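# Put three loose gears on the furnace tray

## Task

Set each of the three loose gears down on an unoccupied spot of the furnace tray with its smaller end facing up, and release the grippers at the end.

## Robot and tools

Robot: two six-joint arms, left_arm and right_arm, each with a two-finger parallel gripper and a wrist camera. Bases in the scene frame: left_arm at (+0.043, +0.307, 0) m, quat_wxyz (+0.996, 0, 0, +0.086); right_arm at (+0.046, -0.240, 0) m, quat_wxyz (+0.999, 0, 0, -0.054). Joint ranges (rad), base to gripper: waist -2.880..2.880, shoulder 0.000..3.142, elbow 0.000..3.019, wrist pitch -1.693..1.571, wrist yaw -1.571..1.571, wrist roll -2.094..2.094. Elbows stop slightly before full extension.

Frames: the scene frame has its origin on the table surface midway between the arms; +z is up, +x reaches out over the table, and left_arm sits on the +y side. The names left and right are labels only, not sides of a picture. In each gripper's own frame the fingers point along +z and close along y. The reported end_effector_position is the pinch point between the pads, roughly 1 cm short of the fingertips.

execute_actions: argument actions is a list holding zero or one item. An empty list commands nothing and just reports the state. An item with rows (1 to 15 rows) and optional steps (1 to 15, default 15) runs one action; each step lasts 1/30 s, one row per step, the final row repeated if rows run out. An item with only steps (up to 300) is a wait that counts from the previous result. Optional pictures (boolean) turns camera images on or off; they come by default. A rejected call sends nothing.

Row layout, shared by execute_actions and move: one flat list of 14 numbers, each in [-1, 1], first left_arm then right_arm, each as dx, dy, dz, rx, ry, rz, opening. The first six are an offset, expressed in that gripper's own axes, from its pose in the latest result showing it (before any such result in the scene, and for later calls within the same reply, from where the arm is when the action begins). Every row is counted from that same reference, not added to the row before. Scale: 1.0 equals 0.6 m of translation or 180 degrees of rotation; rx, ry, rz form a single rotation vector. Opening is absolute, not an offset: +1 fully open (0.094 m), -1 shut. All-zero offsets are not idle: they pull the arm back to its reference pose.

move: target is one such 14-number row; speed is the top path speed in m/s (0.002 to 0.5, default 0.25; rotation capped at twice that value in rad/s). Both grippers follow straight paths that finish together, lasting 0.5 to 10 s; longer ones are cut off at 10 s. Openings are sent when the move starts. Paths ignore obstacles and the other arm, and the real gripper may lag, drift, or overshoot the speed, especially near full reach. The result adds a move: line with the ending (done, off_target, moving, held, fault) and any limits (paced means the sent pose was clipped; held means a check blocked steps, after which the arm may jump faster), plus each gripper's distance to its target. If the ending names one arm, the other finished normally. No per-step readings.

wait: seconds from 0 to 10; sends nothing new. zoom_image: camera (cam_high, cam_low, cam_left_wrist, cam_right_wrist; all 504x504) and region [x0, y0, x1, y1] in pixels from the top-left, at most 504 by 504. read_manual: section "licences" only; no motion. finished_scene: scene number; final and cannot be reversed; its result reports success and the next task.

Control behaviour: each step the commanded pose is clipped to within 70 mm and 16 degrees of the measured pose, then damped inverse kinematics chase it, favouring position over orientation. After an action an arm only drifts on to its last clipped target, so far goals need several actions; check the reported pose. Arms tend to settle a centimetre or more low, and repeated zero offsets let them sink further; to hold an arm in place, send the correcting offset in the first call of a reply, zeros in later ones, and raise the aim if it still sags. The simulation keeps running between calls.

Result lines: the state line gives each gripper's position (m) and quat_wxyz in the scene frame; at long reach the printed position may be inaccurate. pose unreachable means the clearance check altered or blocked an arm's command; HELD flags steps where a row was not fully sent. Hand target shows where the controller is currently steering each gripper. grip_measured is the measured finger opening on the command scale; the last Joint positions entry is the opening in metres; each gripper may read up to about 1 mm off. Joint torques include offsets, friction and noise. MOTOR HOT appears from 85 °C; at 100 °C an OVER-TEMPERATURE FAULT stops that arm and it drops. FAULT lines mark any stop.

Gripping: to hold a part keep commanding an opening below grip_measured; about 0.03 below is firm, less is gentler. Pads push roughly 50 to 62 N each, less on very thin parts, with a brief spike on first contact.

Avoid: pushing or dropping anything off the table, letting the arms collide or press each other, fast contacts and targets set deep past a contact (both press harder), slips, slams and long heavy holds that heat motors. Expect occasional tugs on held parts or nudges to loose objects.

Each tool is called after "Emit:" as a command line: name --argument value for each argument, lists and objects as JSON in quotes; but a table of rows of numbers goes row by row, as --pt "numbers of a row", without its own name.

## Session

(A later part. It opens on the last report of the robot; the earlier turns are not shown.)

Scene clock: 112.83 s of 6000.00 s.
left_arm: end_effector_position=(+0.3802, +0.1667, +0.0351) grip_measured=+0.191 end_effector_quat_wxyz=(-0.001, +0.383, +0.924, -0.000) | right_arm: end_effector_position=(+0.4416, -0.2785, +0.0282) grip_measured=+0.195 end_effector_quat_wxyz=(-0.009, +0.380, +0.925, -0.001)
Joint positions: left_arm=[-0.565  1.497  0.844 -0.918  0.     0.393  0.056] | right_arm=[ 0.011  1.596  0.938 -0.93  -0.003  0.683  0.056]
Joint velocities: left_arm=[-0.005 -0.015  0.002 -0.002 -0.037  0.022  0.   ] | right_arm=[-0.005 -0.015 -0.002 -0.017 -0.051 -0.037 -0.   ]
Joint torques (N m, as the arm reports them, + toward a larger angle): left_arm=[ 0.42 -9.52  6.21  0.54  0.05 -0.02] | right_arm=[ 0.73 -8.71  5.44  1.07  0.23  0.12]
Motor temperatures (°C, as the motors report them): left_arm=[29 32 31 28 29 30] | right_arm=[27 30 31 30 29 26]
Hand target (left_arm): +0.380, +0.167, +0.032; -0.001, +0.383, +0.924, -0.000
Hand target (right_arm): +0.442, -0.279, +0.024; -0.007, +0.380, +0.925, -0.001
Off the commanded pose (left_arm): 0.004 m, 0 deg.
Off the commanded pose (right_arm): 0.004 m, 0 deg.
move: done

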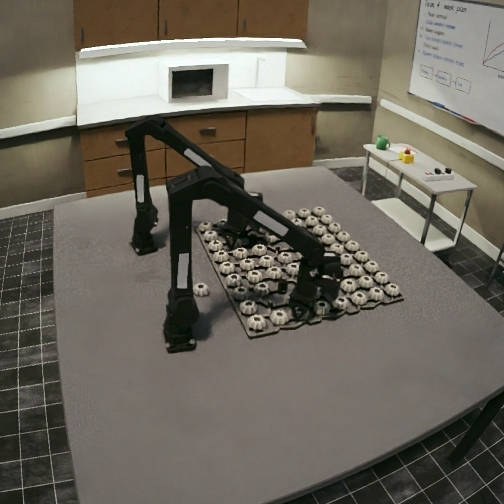

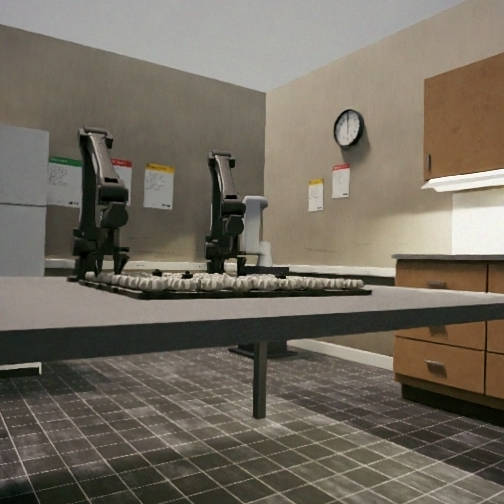

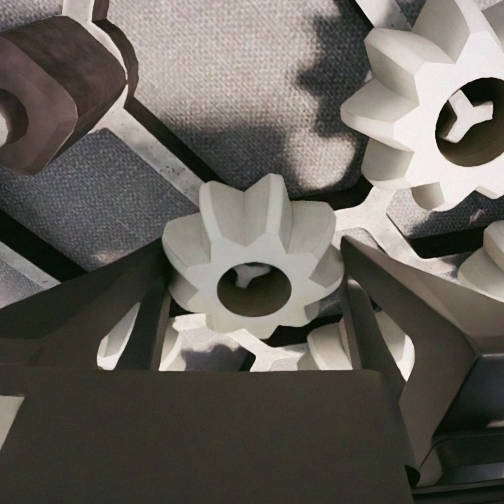

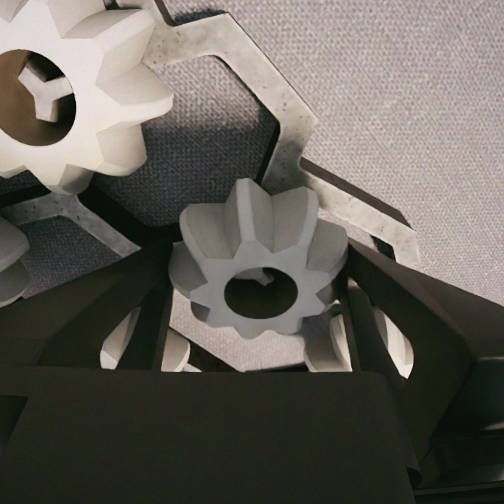

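Close to seated. Release with a modest opening.

Emit:
move --target '[0,0,0,0,0,0,0.45, 0,0,0,0,0,0,0.45]' --speed 0.02

Scene clock: 114.57 s of 6000.00 s.
left_arm: end_effector_position=(+0.3803, +0.1668, +0.0351) grip_measured=+0.448 end_effector_quat_wxyz=(-0.001, +0.383, +0.924, +0.000) | right_arm: end_effector_position=(+0.4416, -0.2784, +0.0282) grip_measured=+0.449 end_effector_quat_wxyz=(-0.009, +0.380, +0.925, -0.001)
Joint positions: left_arm=[-0.565  1.497  0.844 -0.918 -0.     0.393  0.068] | right_arm=[ 0.011  1.596  0.938 -0.93  -0.003  0.683  0.068]
Joint velocities: left_arm=[-0.015 -0.015 -0.002 -0.002 -0.022 -0.125  0.   ] | right_arm=[ 0.005  0.005  0.012  0.002  0.066 -0.051 -0.001]
Joint torques (N m, as the arm reports them, + toward a larger angle): left_arm=[ 0.42 -9.68  6.39  0.24  0.06 -0.02] | right_arm=[ 1.38 -9.37  5.71  0.51  0.19  0.1 ]
Motor temperatures (°C, as the motors report them): left_arm=[29 32 30 28 29 30] | right_arm=[27 30 31 30 29 26]
Hand target (left_arm): +0.380, +0.167, +0.035; -0.001, +0.383, +0.924, -0.000
Hand target (right_arm): +0.442, -0.278, +0.028; -0.009, +0.380, +0.925, -0.001
Off the commanded pose (left_arm): 0.000 m, 0 deg.
Off the commanded pose (right_arm): 0.000 m, 0 deg.
move: done

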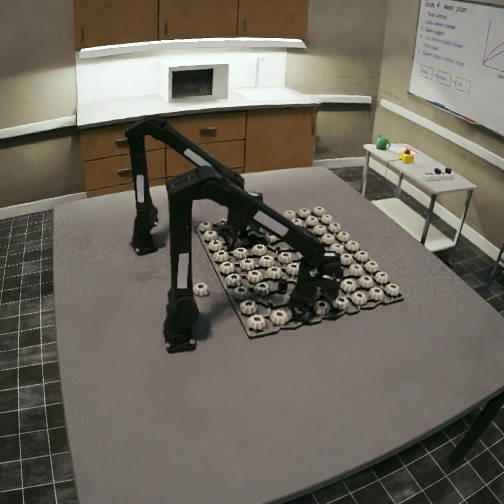

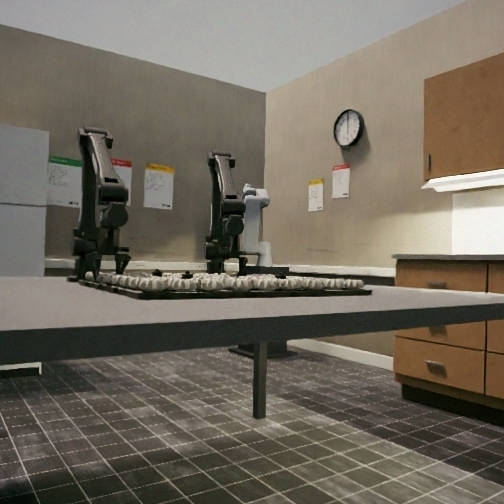

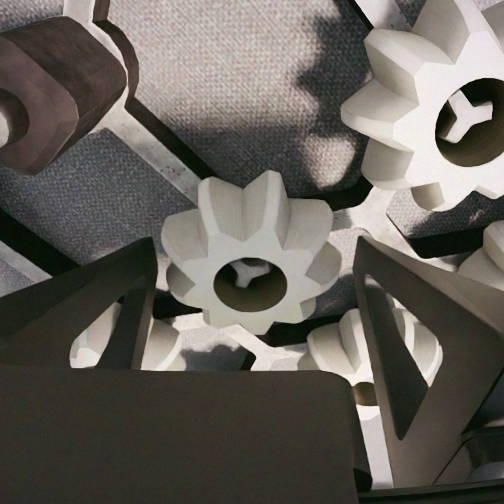

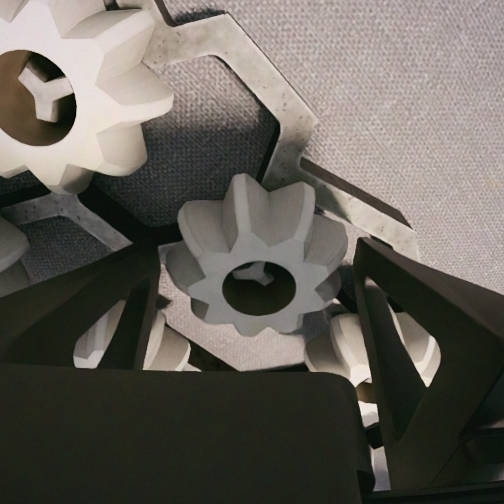

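Emit:
move --target '[-0.03,0.013,-0.13,0,0,0,0.5, -0.026,0.021,-0.13,0,0,0,0.5]' --speed 0.08

Scene clock: 122.23 s of 6000.00 s.
left_arm: end_effector_position=(+0.3801, +0.1669, +0.0910) grip_measured=+0.498 end_effector_quat_wxyz=(-0.027, +0.383, +0.923, +0.000) | right_arm: end_effector_position=(+0.4419, -0.2779, +0.0802) grip_measured=+0.499 end_effector_quat_wxyz=(-0.038, +0.380, +0.924, -0.008)
Joint positions: left_arm=[-0.565  1.44   0.954 -1.138 -0.     0.393  0.07 ] | right_arm=[ 0.011  1.551  1.045 -1.141 -0.006  0.683  0.07 ]
Joint velocities: left_arm=[ 0.005 -0.015 -0.007  0.007 -0.037  0.022 -0.001] | right_arm=[-0.015 -0.005  0.017 -0.002 -0.037  0.007 -0.001]
Joint torques (N m, as the arm reports them, + toward a larger angle): left_arm=[  0.36 -11.82  10.47  -0.19   0.05  -0.02] | right_arm=[  0.59 -10.93   9.87  -0.06   0.27   0.13]
Motor temperatures (°C, as the motors report them): left_arm=[29 32 30 28 29 30] | right_arm=[27 30 31 30 29 26]
Hand target (left_arm): +0.397, +0.159, +0.113; -0.000, +0.383, +0.924, -0.000
Hand target (right_arm): +0.463, -0.280, +0.106; -0.008, +0.380, +0.925, -0.001
Off the commanded pose (left_arm): 0.030 m, 3 deg.
Off the commanded pose (right_arm): 0.033 m, 3 deg.
After step 90, 3.30 s passed at rest.
move: off_target (left_arm, right_arm)

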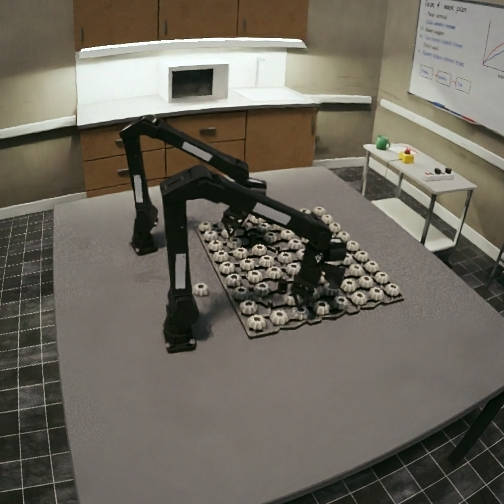

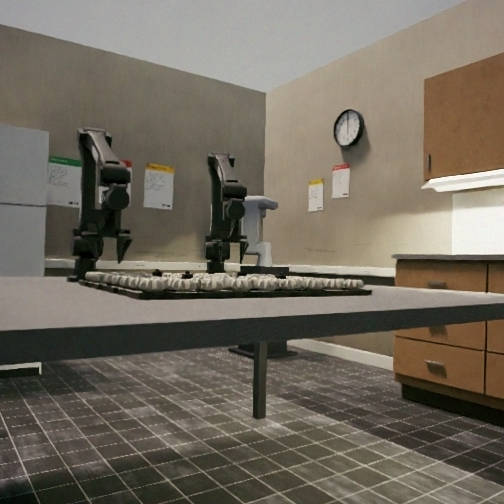

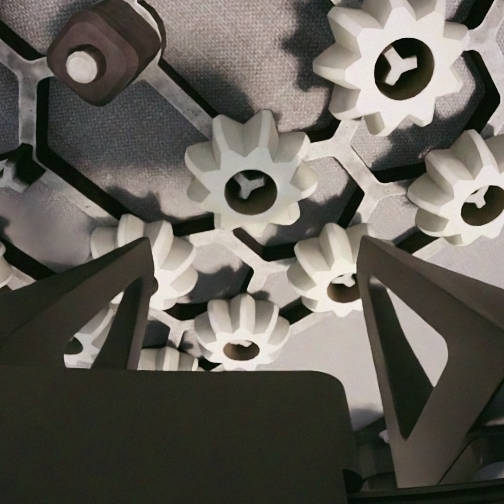

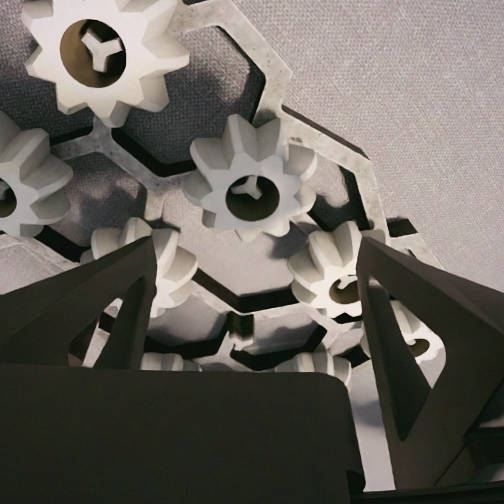

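Emit:
move --target '[0.227,0.157,-0.1,0,0,0,1, 0.59,-0.01,0.02,0.005,-0.027,-0.498,1]' --speed 0.25

Scene clock: 132.27 s of 6000.00 s.
left_arm: end_effector_position=(+0.3521, +0.3239, +0.1482) grip_measured=+1.000 end_effector_quat_wxyz=(-0.030, +0.380, +0.925, -0.003) | right_arm: end_effector_position=(+0.1840, -0.0337, +0.0879) grip_measured=+1.000 end_effector_quat_wxyz=(-0.007, -0.377, +0.926, -0.001)
Joint positions: left_arm=[-0.126  1.23   0.92  -1.318 -0.019  0.825  0.094] | right_arm=[ 1.088  1.088  0.645 -1.14  -0.006  0.208  0.094]
Joint velocities: left_arm=[ 0.005 -0.005 -0.007  0.002 -0.037  0.051  0.   ] | right_arm=[-0.024  0.005 -0.002  0.007  0.007 -0.022  0.   ]
Joint torques (N m, as the arm reports them, + toward a larger angle): left_arm=[ 0.9  -7.98  8.28 -0.3  -0.02  0.04] | right_arm=[ 0.79 -4.46  6.67  0.42  0.08 -0.06]
Motor temperatures (°C, as the motors report them): left_arm=[29 32 31 28 29 30] | right_arm=[27 30 31 30 29 26]
Hand target (left_arm): +0.352, +0.326, +0.156; -0.025, +0.383, +0.924, +0.000
Hand target (right_arm): +0.182, -0.034, +0.090; -0.007, -0.383, +0.924, +0.000
Off the commanded pose (left_arm): 0.009 m, 1 deg.
Off the commanded pose (right_arm): 0.004 m, 1 deg.
After step 90, 3.50 s passed at rest.
move: done

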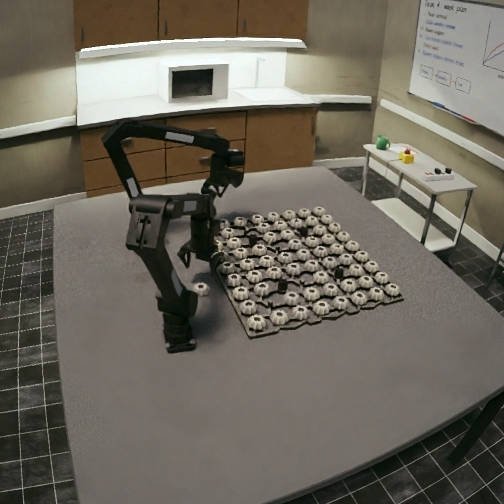

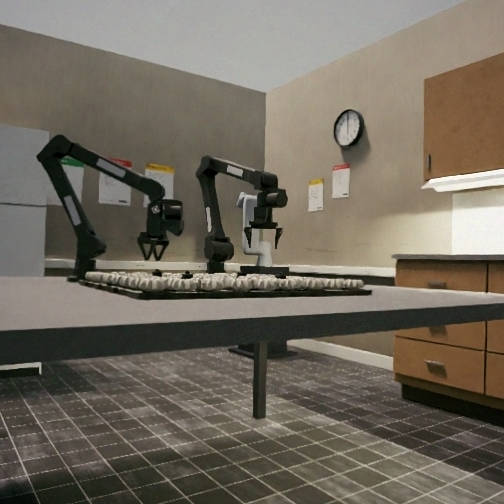

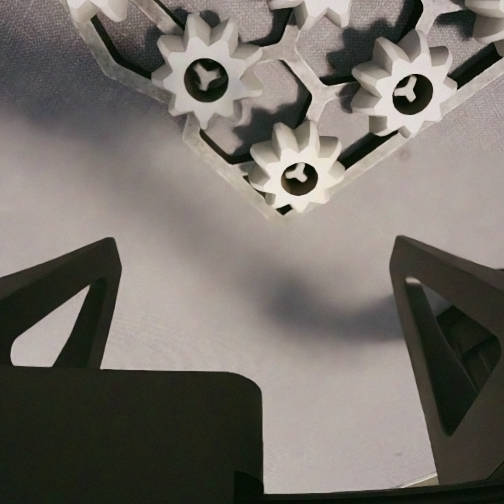

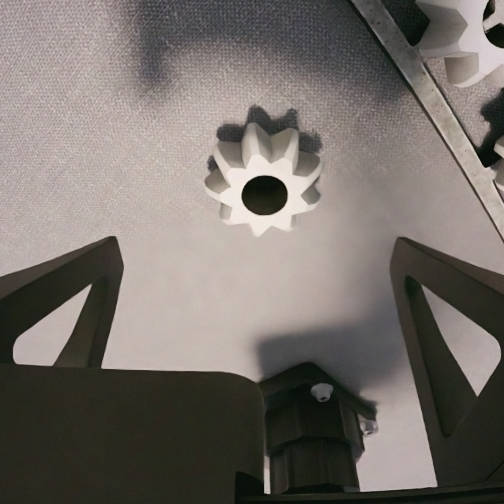

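Emit:
move --target '[0,0,-0.013,0,0,0,1, 0.008,-0.006,0.128,0,0,0,1]' --speed 0.08

Scene clock: 136.37 s of 6000.00 s.
left_arm: end_effector_position=(+0.3495, +0.3238, +0.1483) grip_measured=+1.000 end_effector_quat_wxyz=(-0.035, +0.381, +0.924, -0.006) | right_arm: end_effector_position=(+0.1790, -0.0420, +0.0134) grip_measured=+1.000 end_effector_quat_wxyz=(-0.010, -0.376, +0.926, -0.003)
Joint positions: left_arm=[-0.126  1.23   0.92  -1.328 -0.019  0.828  0.094] | right_arm=[ 1.086  1.219  0.505 -0.877 -0.006  0.206  0.094]
Joint velocities: left_arm=[ 0.005 -0.015  0.002  0.012 -0.007  0.037  0.   ] | right_arm=[-0.015 -0.024 -0.007 -0.017  0.095 -0.022  0.   ]
Joint torques (N m, as the arm reports them, + toward a larger angle): left_arm=[ 0.33 -7.49  8.64 -0.31  0.06 -0.05] | right_arm=[ 0.11 -3.72  5.23  1.22  0.15 -0.01]
Motor temperatures (°C, as the motors report them): left_arm=[29 32 31 28 29 30] | right_arm=[27 30 31 30 29 26]
Hand target (left_arm): +0.352, +0.324, +0.156; -0.030, +0.380, +0.925, -0.003
Hand target (right_arm): +0.182, -0.042, +0.012; -0.007, -0.377, +0.926, -0.001
Off the commanded pose (left_arm): 0.008 m, 1 deg.
Off the commanded pose (right_arm): 0.004 m, 1 deg.
move: done

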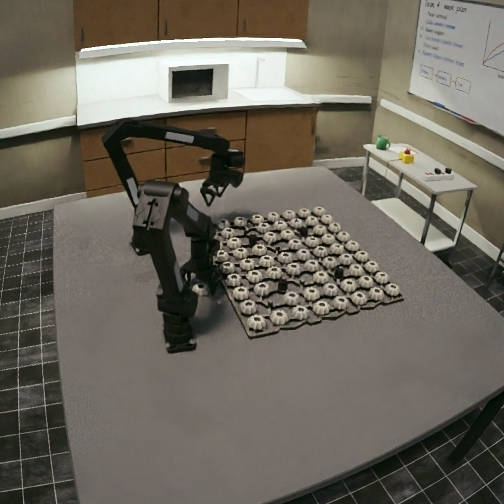

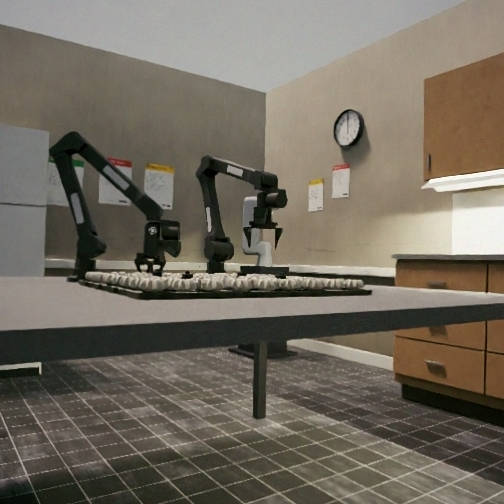

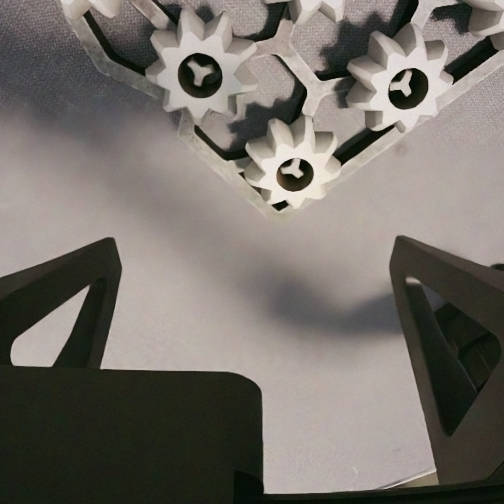

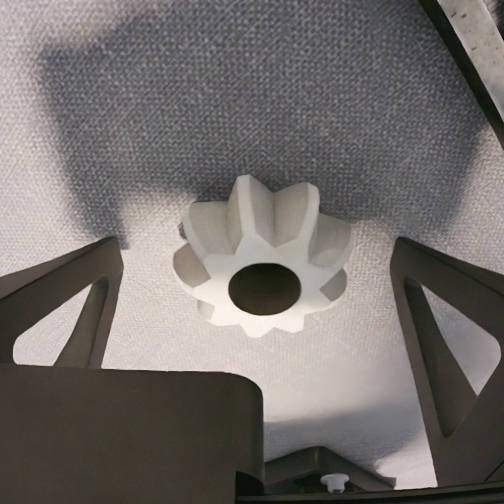

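Emit:
move --target '[0,0,0,0,0,0,1, 0,0,0.002,0,0,0,0.165]' --speed 0.03

Emit:
move --target '[0,0,0,0,0,0,1, -0.03,0,-0.15,0,0,0,0.165]' --speed 0.1

Scene clock: 139.00 s of 6000.00 s.
left_arm: end_effector_position=(+0.3495, +0.3238, +0.1483) grip_measured=+1.000 end_effector_quat_wxyz=(-0.035, +0.381, +0.924, -0.006) | right_arm: end_effector_position=(+0.1790, -0.0420, +0.0134) grip_measured=+0.194 end_effector_quat_wxyz=(-0.010, -0.376, +0.926, -0.003)
Joint positions: left_arm=[-0.126  1.23   0.92  -1.328 -0.019  0.828  0.094] | right_arm=[ 1.086  1.219  0.505 -0.877 -0.006  0.206  0.056]
Joint velocities: left_arm=[ 0.005 -0.005 -0.002 -0.027 -0.081 -0.037  0.   ] | right_arm=[ 0.005 -0.015 -0.007 -0.002  0.037 -0.022  0.001]
Joint torques (N m, as the arm reports them, + toward a larger angle): left_arm=[ 0.4  -7.03  7.55  0.11  0.06 -0.01] | right_arm=[ 0.19 -3.82  5.48  0.87  0.1   0.07]
Motor temperatures (°C, as the motors report them): left_arm=[29 32 31 28 29 30] | right_arm=[27 30 31 30 29 26]
Hand target (left_arm): +0.350, +0.324, +0.148; -0.035, +0.381, +0.924, -0.006
Hand target (right_arm): +0.179, -0.042, +0.012; -0.011, -0.376, +0.926, -0.003
Off the commanded pose (left_arm): 0.000 m, 0 deg.
Off the commanded pose (right_arm): 0.001 m, 0 deg.
move: done

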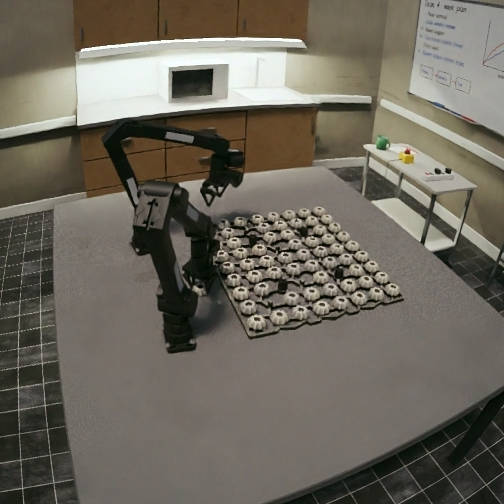

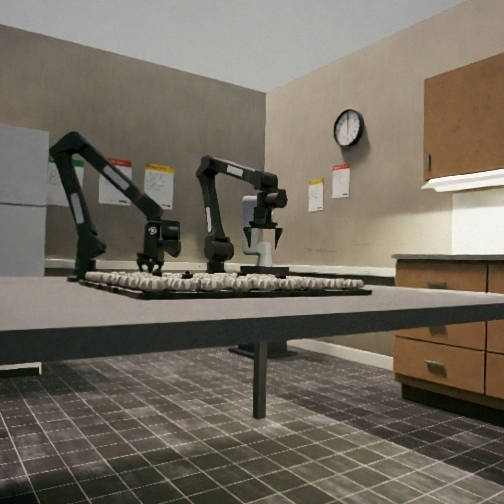

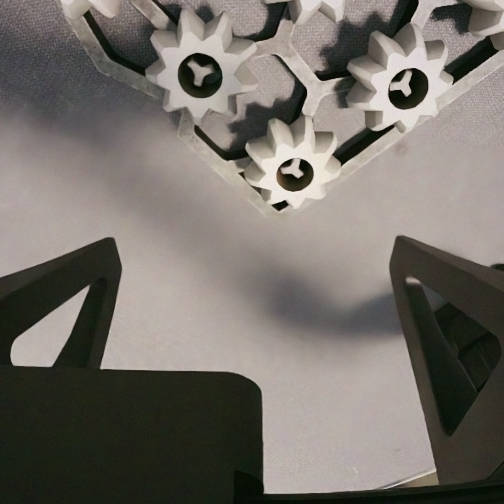

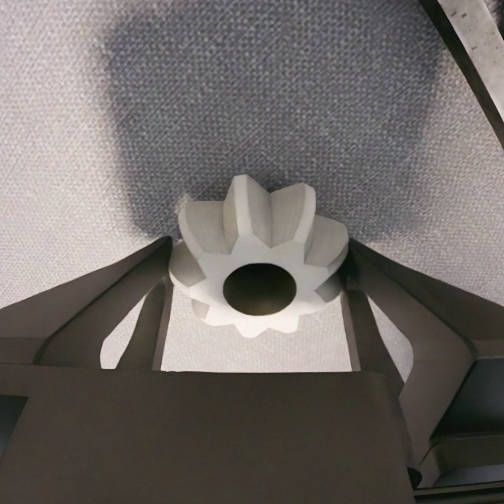

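Scene clock: 140.27 s of 6000.00 s.
left_arm: end_effector_position=(+0.3495, +0.3238, +0.1483) grip_measured=+1.000 end_effector_quat_wxyz=(-0.035, +0.381, +0.924, -0.006) | right_arm: end_effector_position=(+0.1757, -0.0471, +0.0749) grip_measured=+0.194 end_effector_quat_wxyz=(-0.040, -0.376, +0.926, -0.023)
Joint positions: left_arm=[-0.126  1.23   0.92  -1.328 -0.019  0.828  0.094] | right_arm=[ 1.085  1.123  0.628 -1.168 -0.006  0.206  0.056]
Joint velocities: left_arm=[ 0.024 -0.015  0.002  0.012 -0.037 -0.022  0.   ] | right_arm=[-0.005 -0.015  0.007 -0.012  0.022  0.022 -0.   ]
Joint torques (N m, as the arm reports them, + toward a larger angle): left_arm=[ 0.39 -7.04  7.55  0.11  0.06 -0.02] | right_arm=[-0.39 -5.6  10.69 -0.05  0.17 -0.06]
Motor temperatures (°C, as the motors report them): left_arm=[29 32 31 28 29 30] | right_arm=[27 30 31 30 29 26]
Hand target (left_arm): +0.350, +0.324, +0.148; -0.035, +0.381, +0.924, -0.006
Hand target (right_arm): +0.192, -0.027, +0.102; -0.010, -0.376, +0.926, -0.003
Off the commanded pose (left_arm): 0.000 m, 0 deg.
Off the commanded pose (right_arm): 0.038 m, 4 deg.
move: off_target (right_arm)

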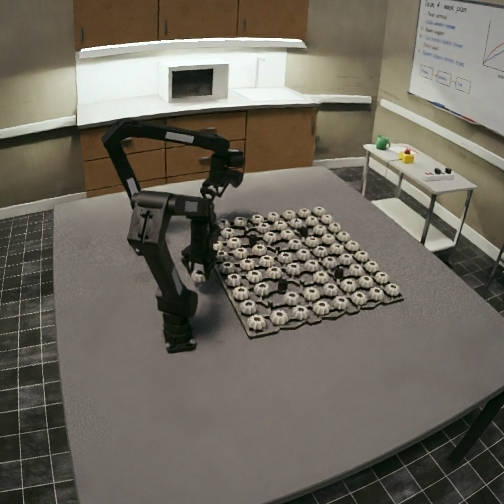

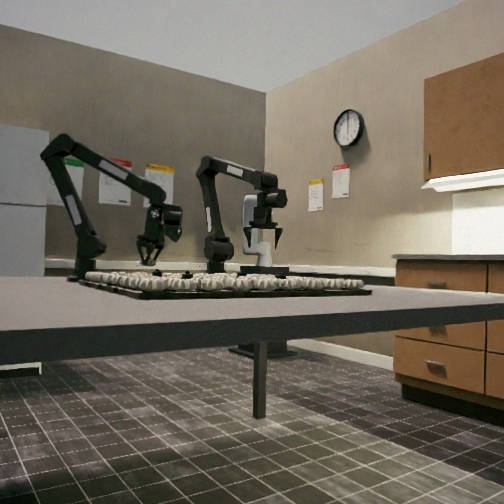

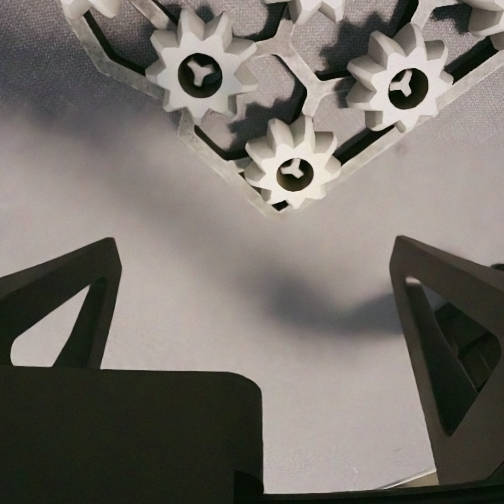

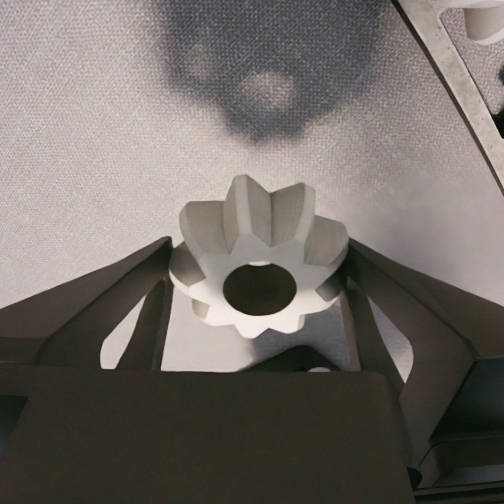

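Emit:
move --target '[0,0,0,0,0,0,1, -0.068,-0.421,-0.11,-0.004,-0.029,-0.005,0.165]' --speed 0.2

Scene clock: 149.27 s of 6000.00 s.
left_arm: end_effector_position=(+0.3495, +0.3238, +0.1483) grip_measured=+1.000 end_effector_quat_wxyz=(-0.035, +0.381, +0.924, -0.006) | right_arm: end_effector_position=(+0.3625, -0.1964, +0.1163) grip_measured=+0.194 end_effector_quat_wxyz=(-0.025, -0.378, +0.925, +0.006)
Joint positions: left_arm=[-0.126  1.23   0.92  -1.328 -0.019  0.828  0.094] | right_arm=[ 0.247  1.287  0.88  -1.214 -0.    -0.637  0.056]
Joint velocities: left_arm=[-0.015  0.005  0.002 -0.007 -0.037 -0.066  0.   ] | right_arm=[ 0.005 -0.005 -0.027 -0.012 -0.066  0.051  0.   ]
Joint torques (N m, as the arm reports them, + toward a larger angle): left_arm=[ 0.43 -7.06  7.55  0.11  0.06 -0.02] | right_arm=[ 0.37 -6.67 11.45 -0.02 -0.06 -0.04]
Motor temperatures (°C, as the motors report them): left_arm=[29 32 31 28 29 30] | right_arm=[27 30 32 30 29 26]
Hand target (left_arm): +0.350, +0.324, +0.148; -0.035, +0.381, +0.924, -0.006
Hand target (right_arm): +0.386, -0.193, +0.143; +0.005, -0.384, +0.923, +0.000
Off the commanded pose (left_arm): 0.000 m, 0 deg.
Off the commanded pose (right_arm): 0.033 m, 3 deg.
After step 90, 4.10 s passed at rest.
move: off_target (right_arm)

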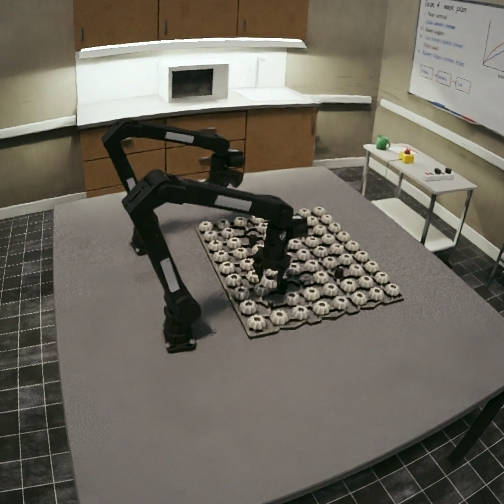

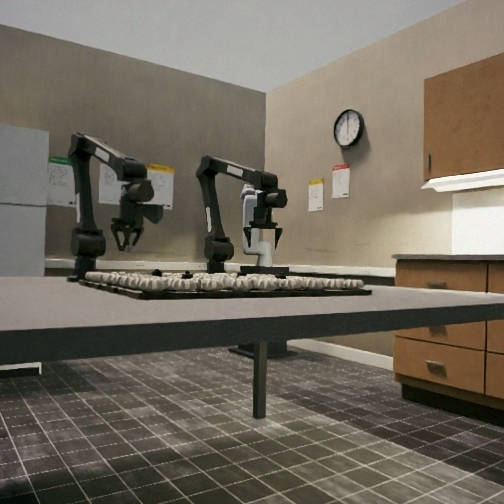

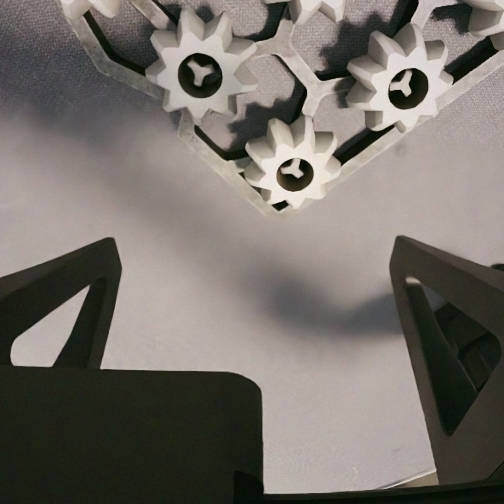

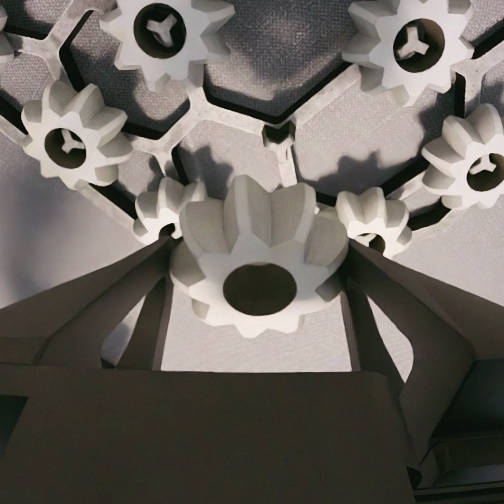

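Emit:
move --target '[0,0,0,0,0,0,1, -0.02,-0.0195,0.095,0.0096,-0.0132,0,0.165]' --speed 0.08

Scene clock: 155.03 s of 6000.00 s.
left_arm: end_effector_position=(+0.3495, +0.3238, +0.1483) grip_measured=+1.000 end_effector_quat_wxyz=(-0.035, +0.381, +0.924, -0.006) | right_arm: end_effector_position=(+0.3683, -0.1955, +0.0550) grip_measured=+0.194 end_effector_quat_wxyz=(-0.013, -0.380, +0.925, +0.004)
Joint positions: left_arm=[-0.126  1.23   0.92  -1.328 -0.019  0.828  0.094] | right_arm=[ 0.247  1.377  0.781 -1.001 -0.001 -0.64   0.056]
Joint velocities: left_arm=[ 0.015  0.005  0.002  0.002 -0.007 -0.022  0.   ] | right_arm=[-0.005 -0.005  0.002 -0.012 -0.022 -0.037  0.   ]
Joint torques (N m, as the arm reports them, + toward a larger angle): left_arm=[ 0.41 -7.07  7.55  0.11  0.06 -0.01] | right_arm=[-0.12 -7.52  6.34  1.02 -0.01 -0.01]
Motor temperatures (°C, as the motors report them): left_arm=[29 32 31 28 29 30] | right_arm=[27 30 33 30 29 26]
Hand target (left_arm): +0.350, +0.324, +0.148; -0.035, +0.381, +0.924, -0.006
Hand target (right_arm): +0.375, -0.197, +0.059; +0.001, -0.379, +0.926, +0.000
Off the commanded pose (left_arm): 0.000 m, 0 deg.
Off the commanded pose (right_arm): 0.009 m, 2 deg.
After step 90, 1.67 s passed at rest.
move: done

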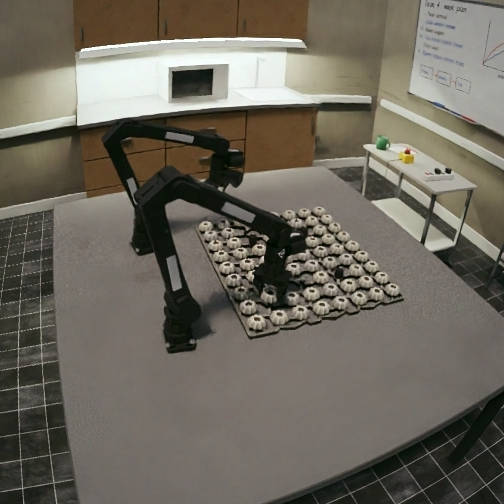

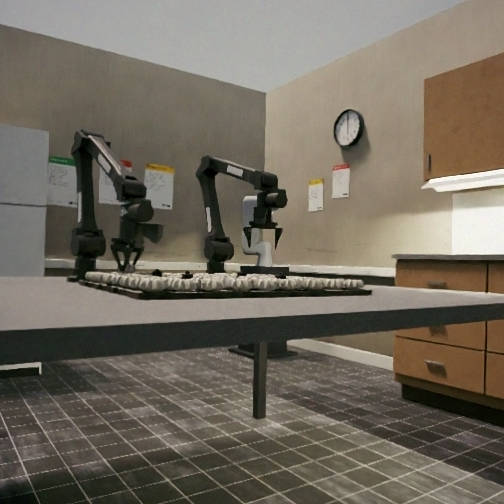

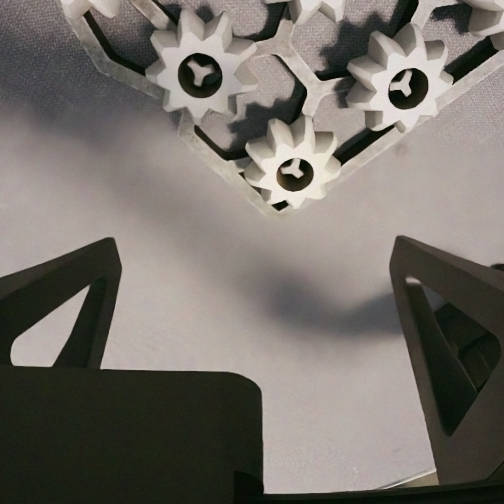

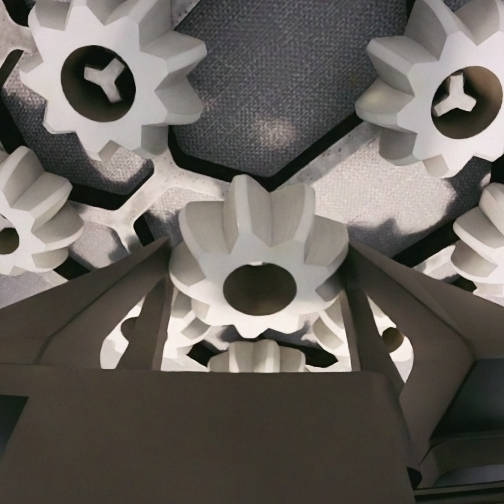

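Emit:
move --target '[0,0,0,0,0,0,1, -0.006,-0.015,0.008,0.005,-0.007,0,0.165]' --speed 0.03

Scene clock: 159.50 s of 6000.00 s.
left_arm: end_effector_position=(+0.3495, +0.3238, +0.1483) grip_measured=+1.000 end_effector_quat_wxyz=(-0.035, +0.381, +0.924, -0.006) | right_arm: end_effector_position=(+0.3712, -0.1971, +0.0486) grip_measured=+0.194 end_effector_quat_wxyz=(-0.009, -0.379, +0.925, +0.003)
Joint positions: left_arm=[-0.126  1.23   0.92  -1.328 -0.019  0.828  0.094] | right_arm=[ 0.241  1.391  0.774 -0.973 -0.001 -0.644  0.056]
Joint velocities: left_arm=[-0.005 -0.005  0.017  0.002 -0.051 -0.022  0.   ] | right_arm=[ 0.005 -0.005  0.002 -0.002 -0.007 -0.037  0.001]
Joint torques (N m, as the arm reports them, + toward a larger angle): left_arm=[ 0.39 -7.05  7.55  0.11  0.06 -0.01] | right_arm=[ 0.19 -7.13  6.16  1.01  0.06 -0.05]
Motor temperatures (°C, as the motors report them): left_arm=[29 32 31 28 29 30] | right_arm=[27 30 32 30 29 26]
Hand target (left_arm): +0.350, +0.324, +0.148; -0.035, +0.381, +0.924, -0.006
Hand target (right_arm): +0.377, -0.199, +0.050; +0.000, -0.380, +0.925, +0.000
Off the commanded pose (left_arm): 0.000 m, 0 deg.
Off the commanded pose (right_arm): 0.006 m, 1 deg.
After step 90, 0.73 s passed at rest.
move: done

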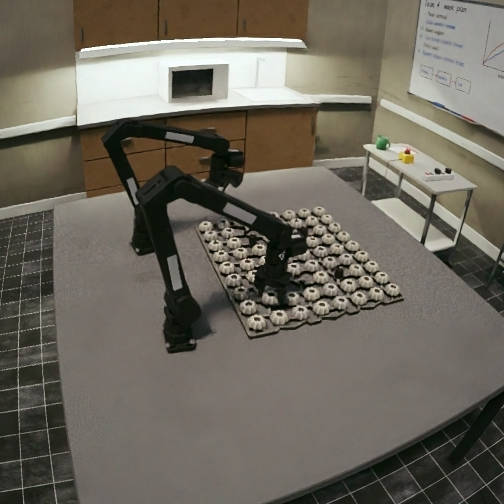

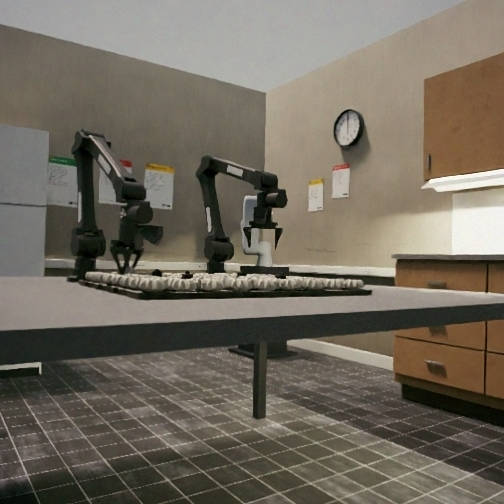

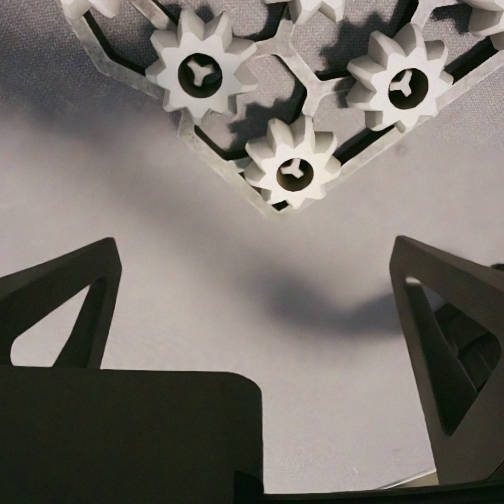

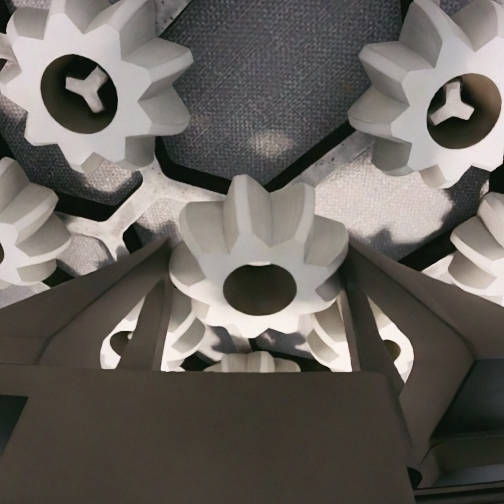

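Emit:
move --target '[0,0,0,0,0,0,1, -0.003,-0.007,0.033,0.003,-0.005,0,0.165]' --speed 0.025

Scene clock: 162.83 s of 6000.00 s.
left_arm: end_effector_position=(+0.3495, +0.3238, +0.1483) grip_measured=+1.000 end_effector_quat_wxyz=(-0.035, +0.381, +0.924, -0.006) | right_arm: end_effector_position=(+0.3697, -0.1984, +0.0286) grip_measured=+0.194 end_effector_quat_wxyz=(-0.009, -0.378, +0.926, +0.002)
Joint positions: left_arm=[-0.126  1.23   0.92  -1.328 -0.019  0.828  0.094] | right_arm=[ 0.238  1.426  0.744 -0.909  0.001 -0.645  0.056]
Joint velocities: left_arm=[ 0.005 -0.005  0.002 -0.002  0.007  0.022  0.   ] | right_arm=[-0.024  0.005 -0.017 -0.027  0.051 -0.022  0.001]
Joint torques (N m, as the arm reports them, + toward a larger angle): left_arm=[ 0.42 -7.05  7.55  0.11  0.06 -0.01] | right_arm=[ 0.37 -6.86  5.89  1.1  -0.07 -0.01]
Motor temperatures (°C, as the motors report them): left_arm=[29 32 31 28 29 30] | right_arm=[27 30 32 30 29 26]
Hand target (left_arm): +0.350, +0.324, +0.148; -0.035, +0.381, +0.924, -0.006
Hand target (right_arm): +0.375, -0.199, +0.029; -0.000, -0.379, +0.925, +0.001
Off the commanded pose (left_arm): 0.000 m, 0 deg.
Off the commanded pose (right_arm): 0.005 m, 1 deg.
move: done

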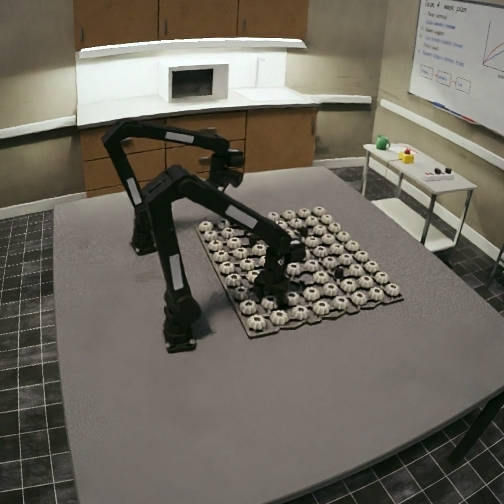

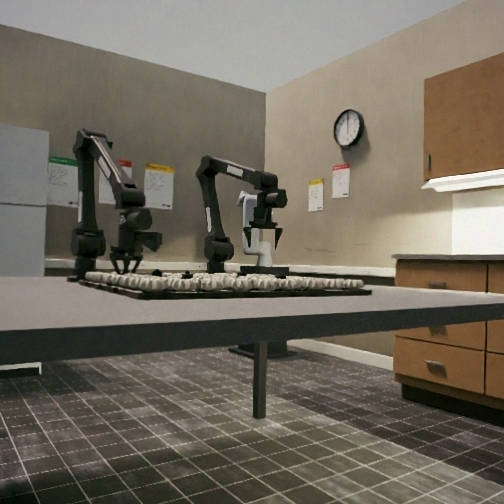

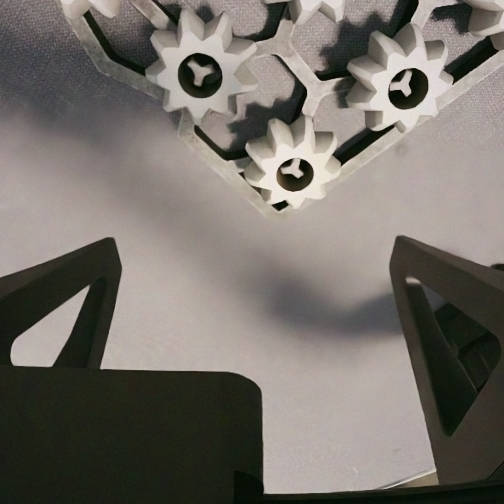

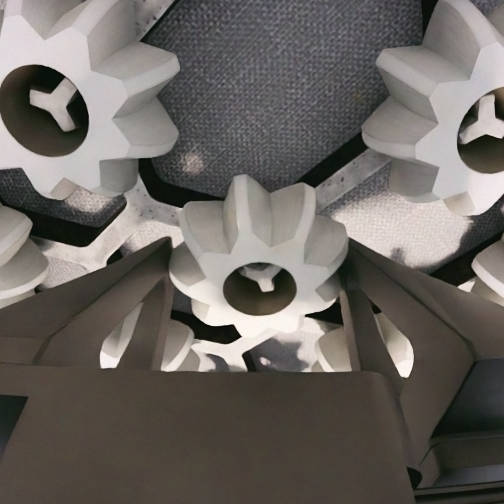

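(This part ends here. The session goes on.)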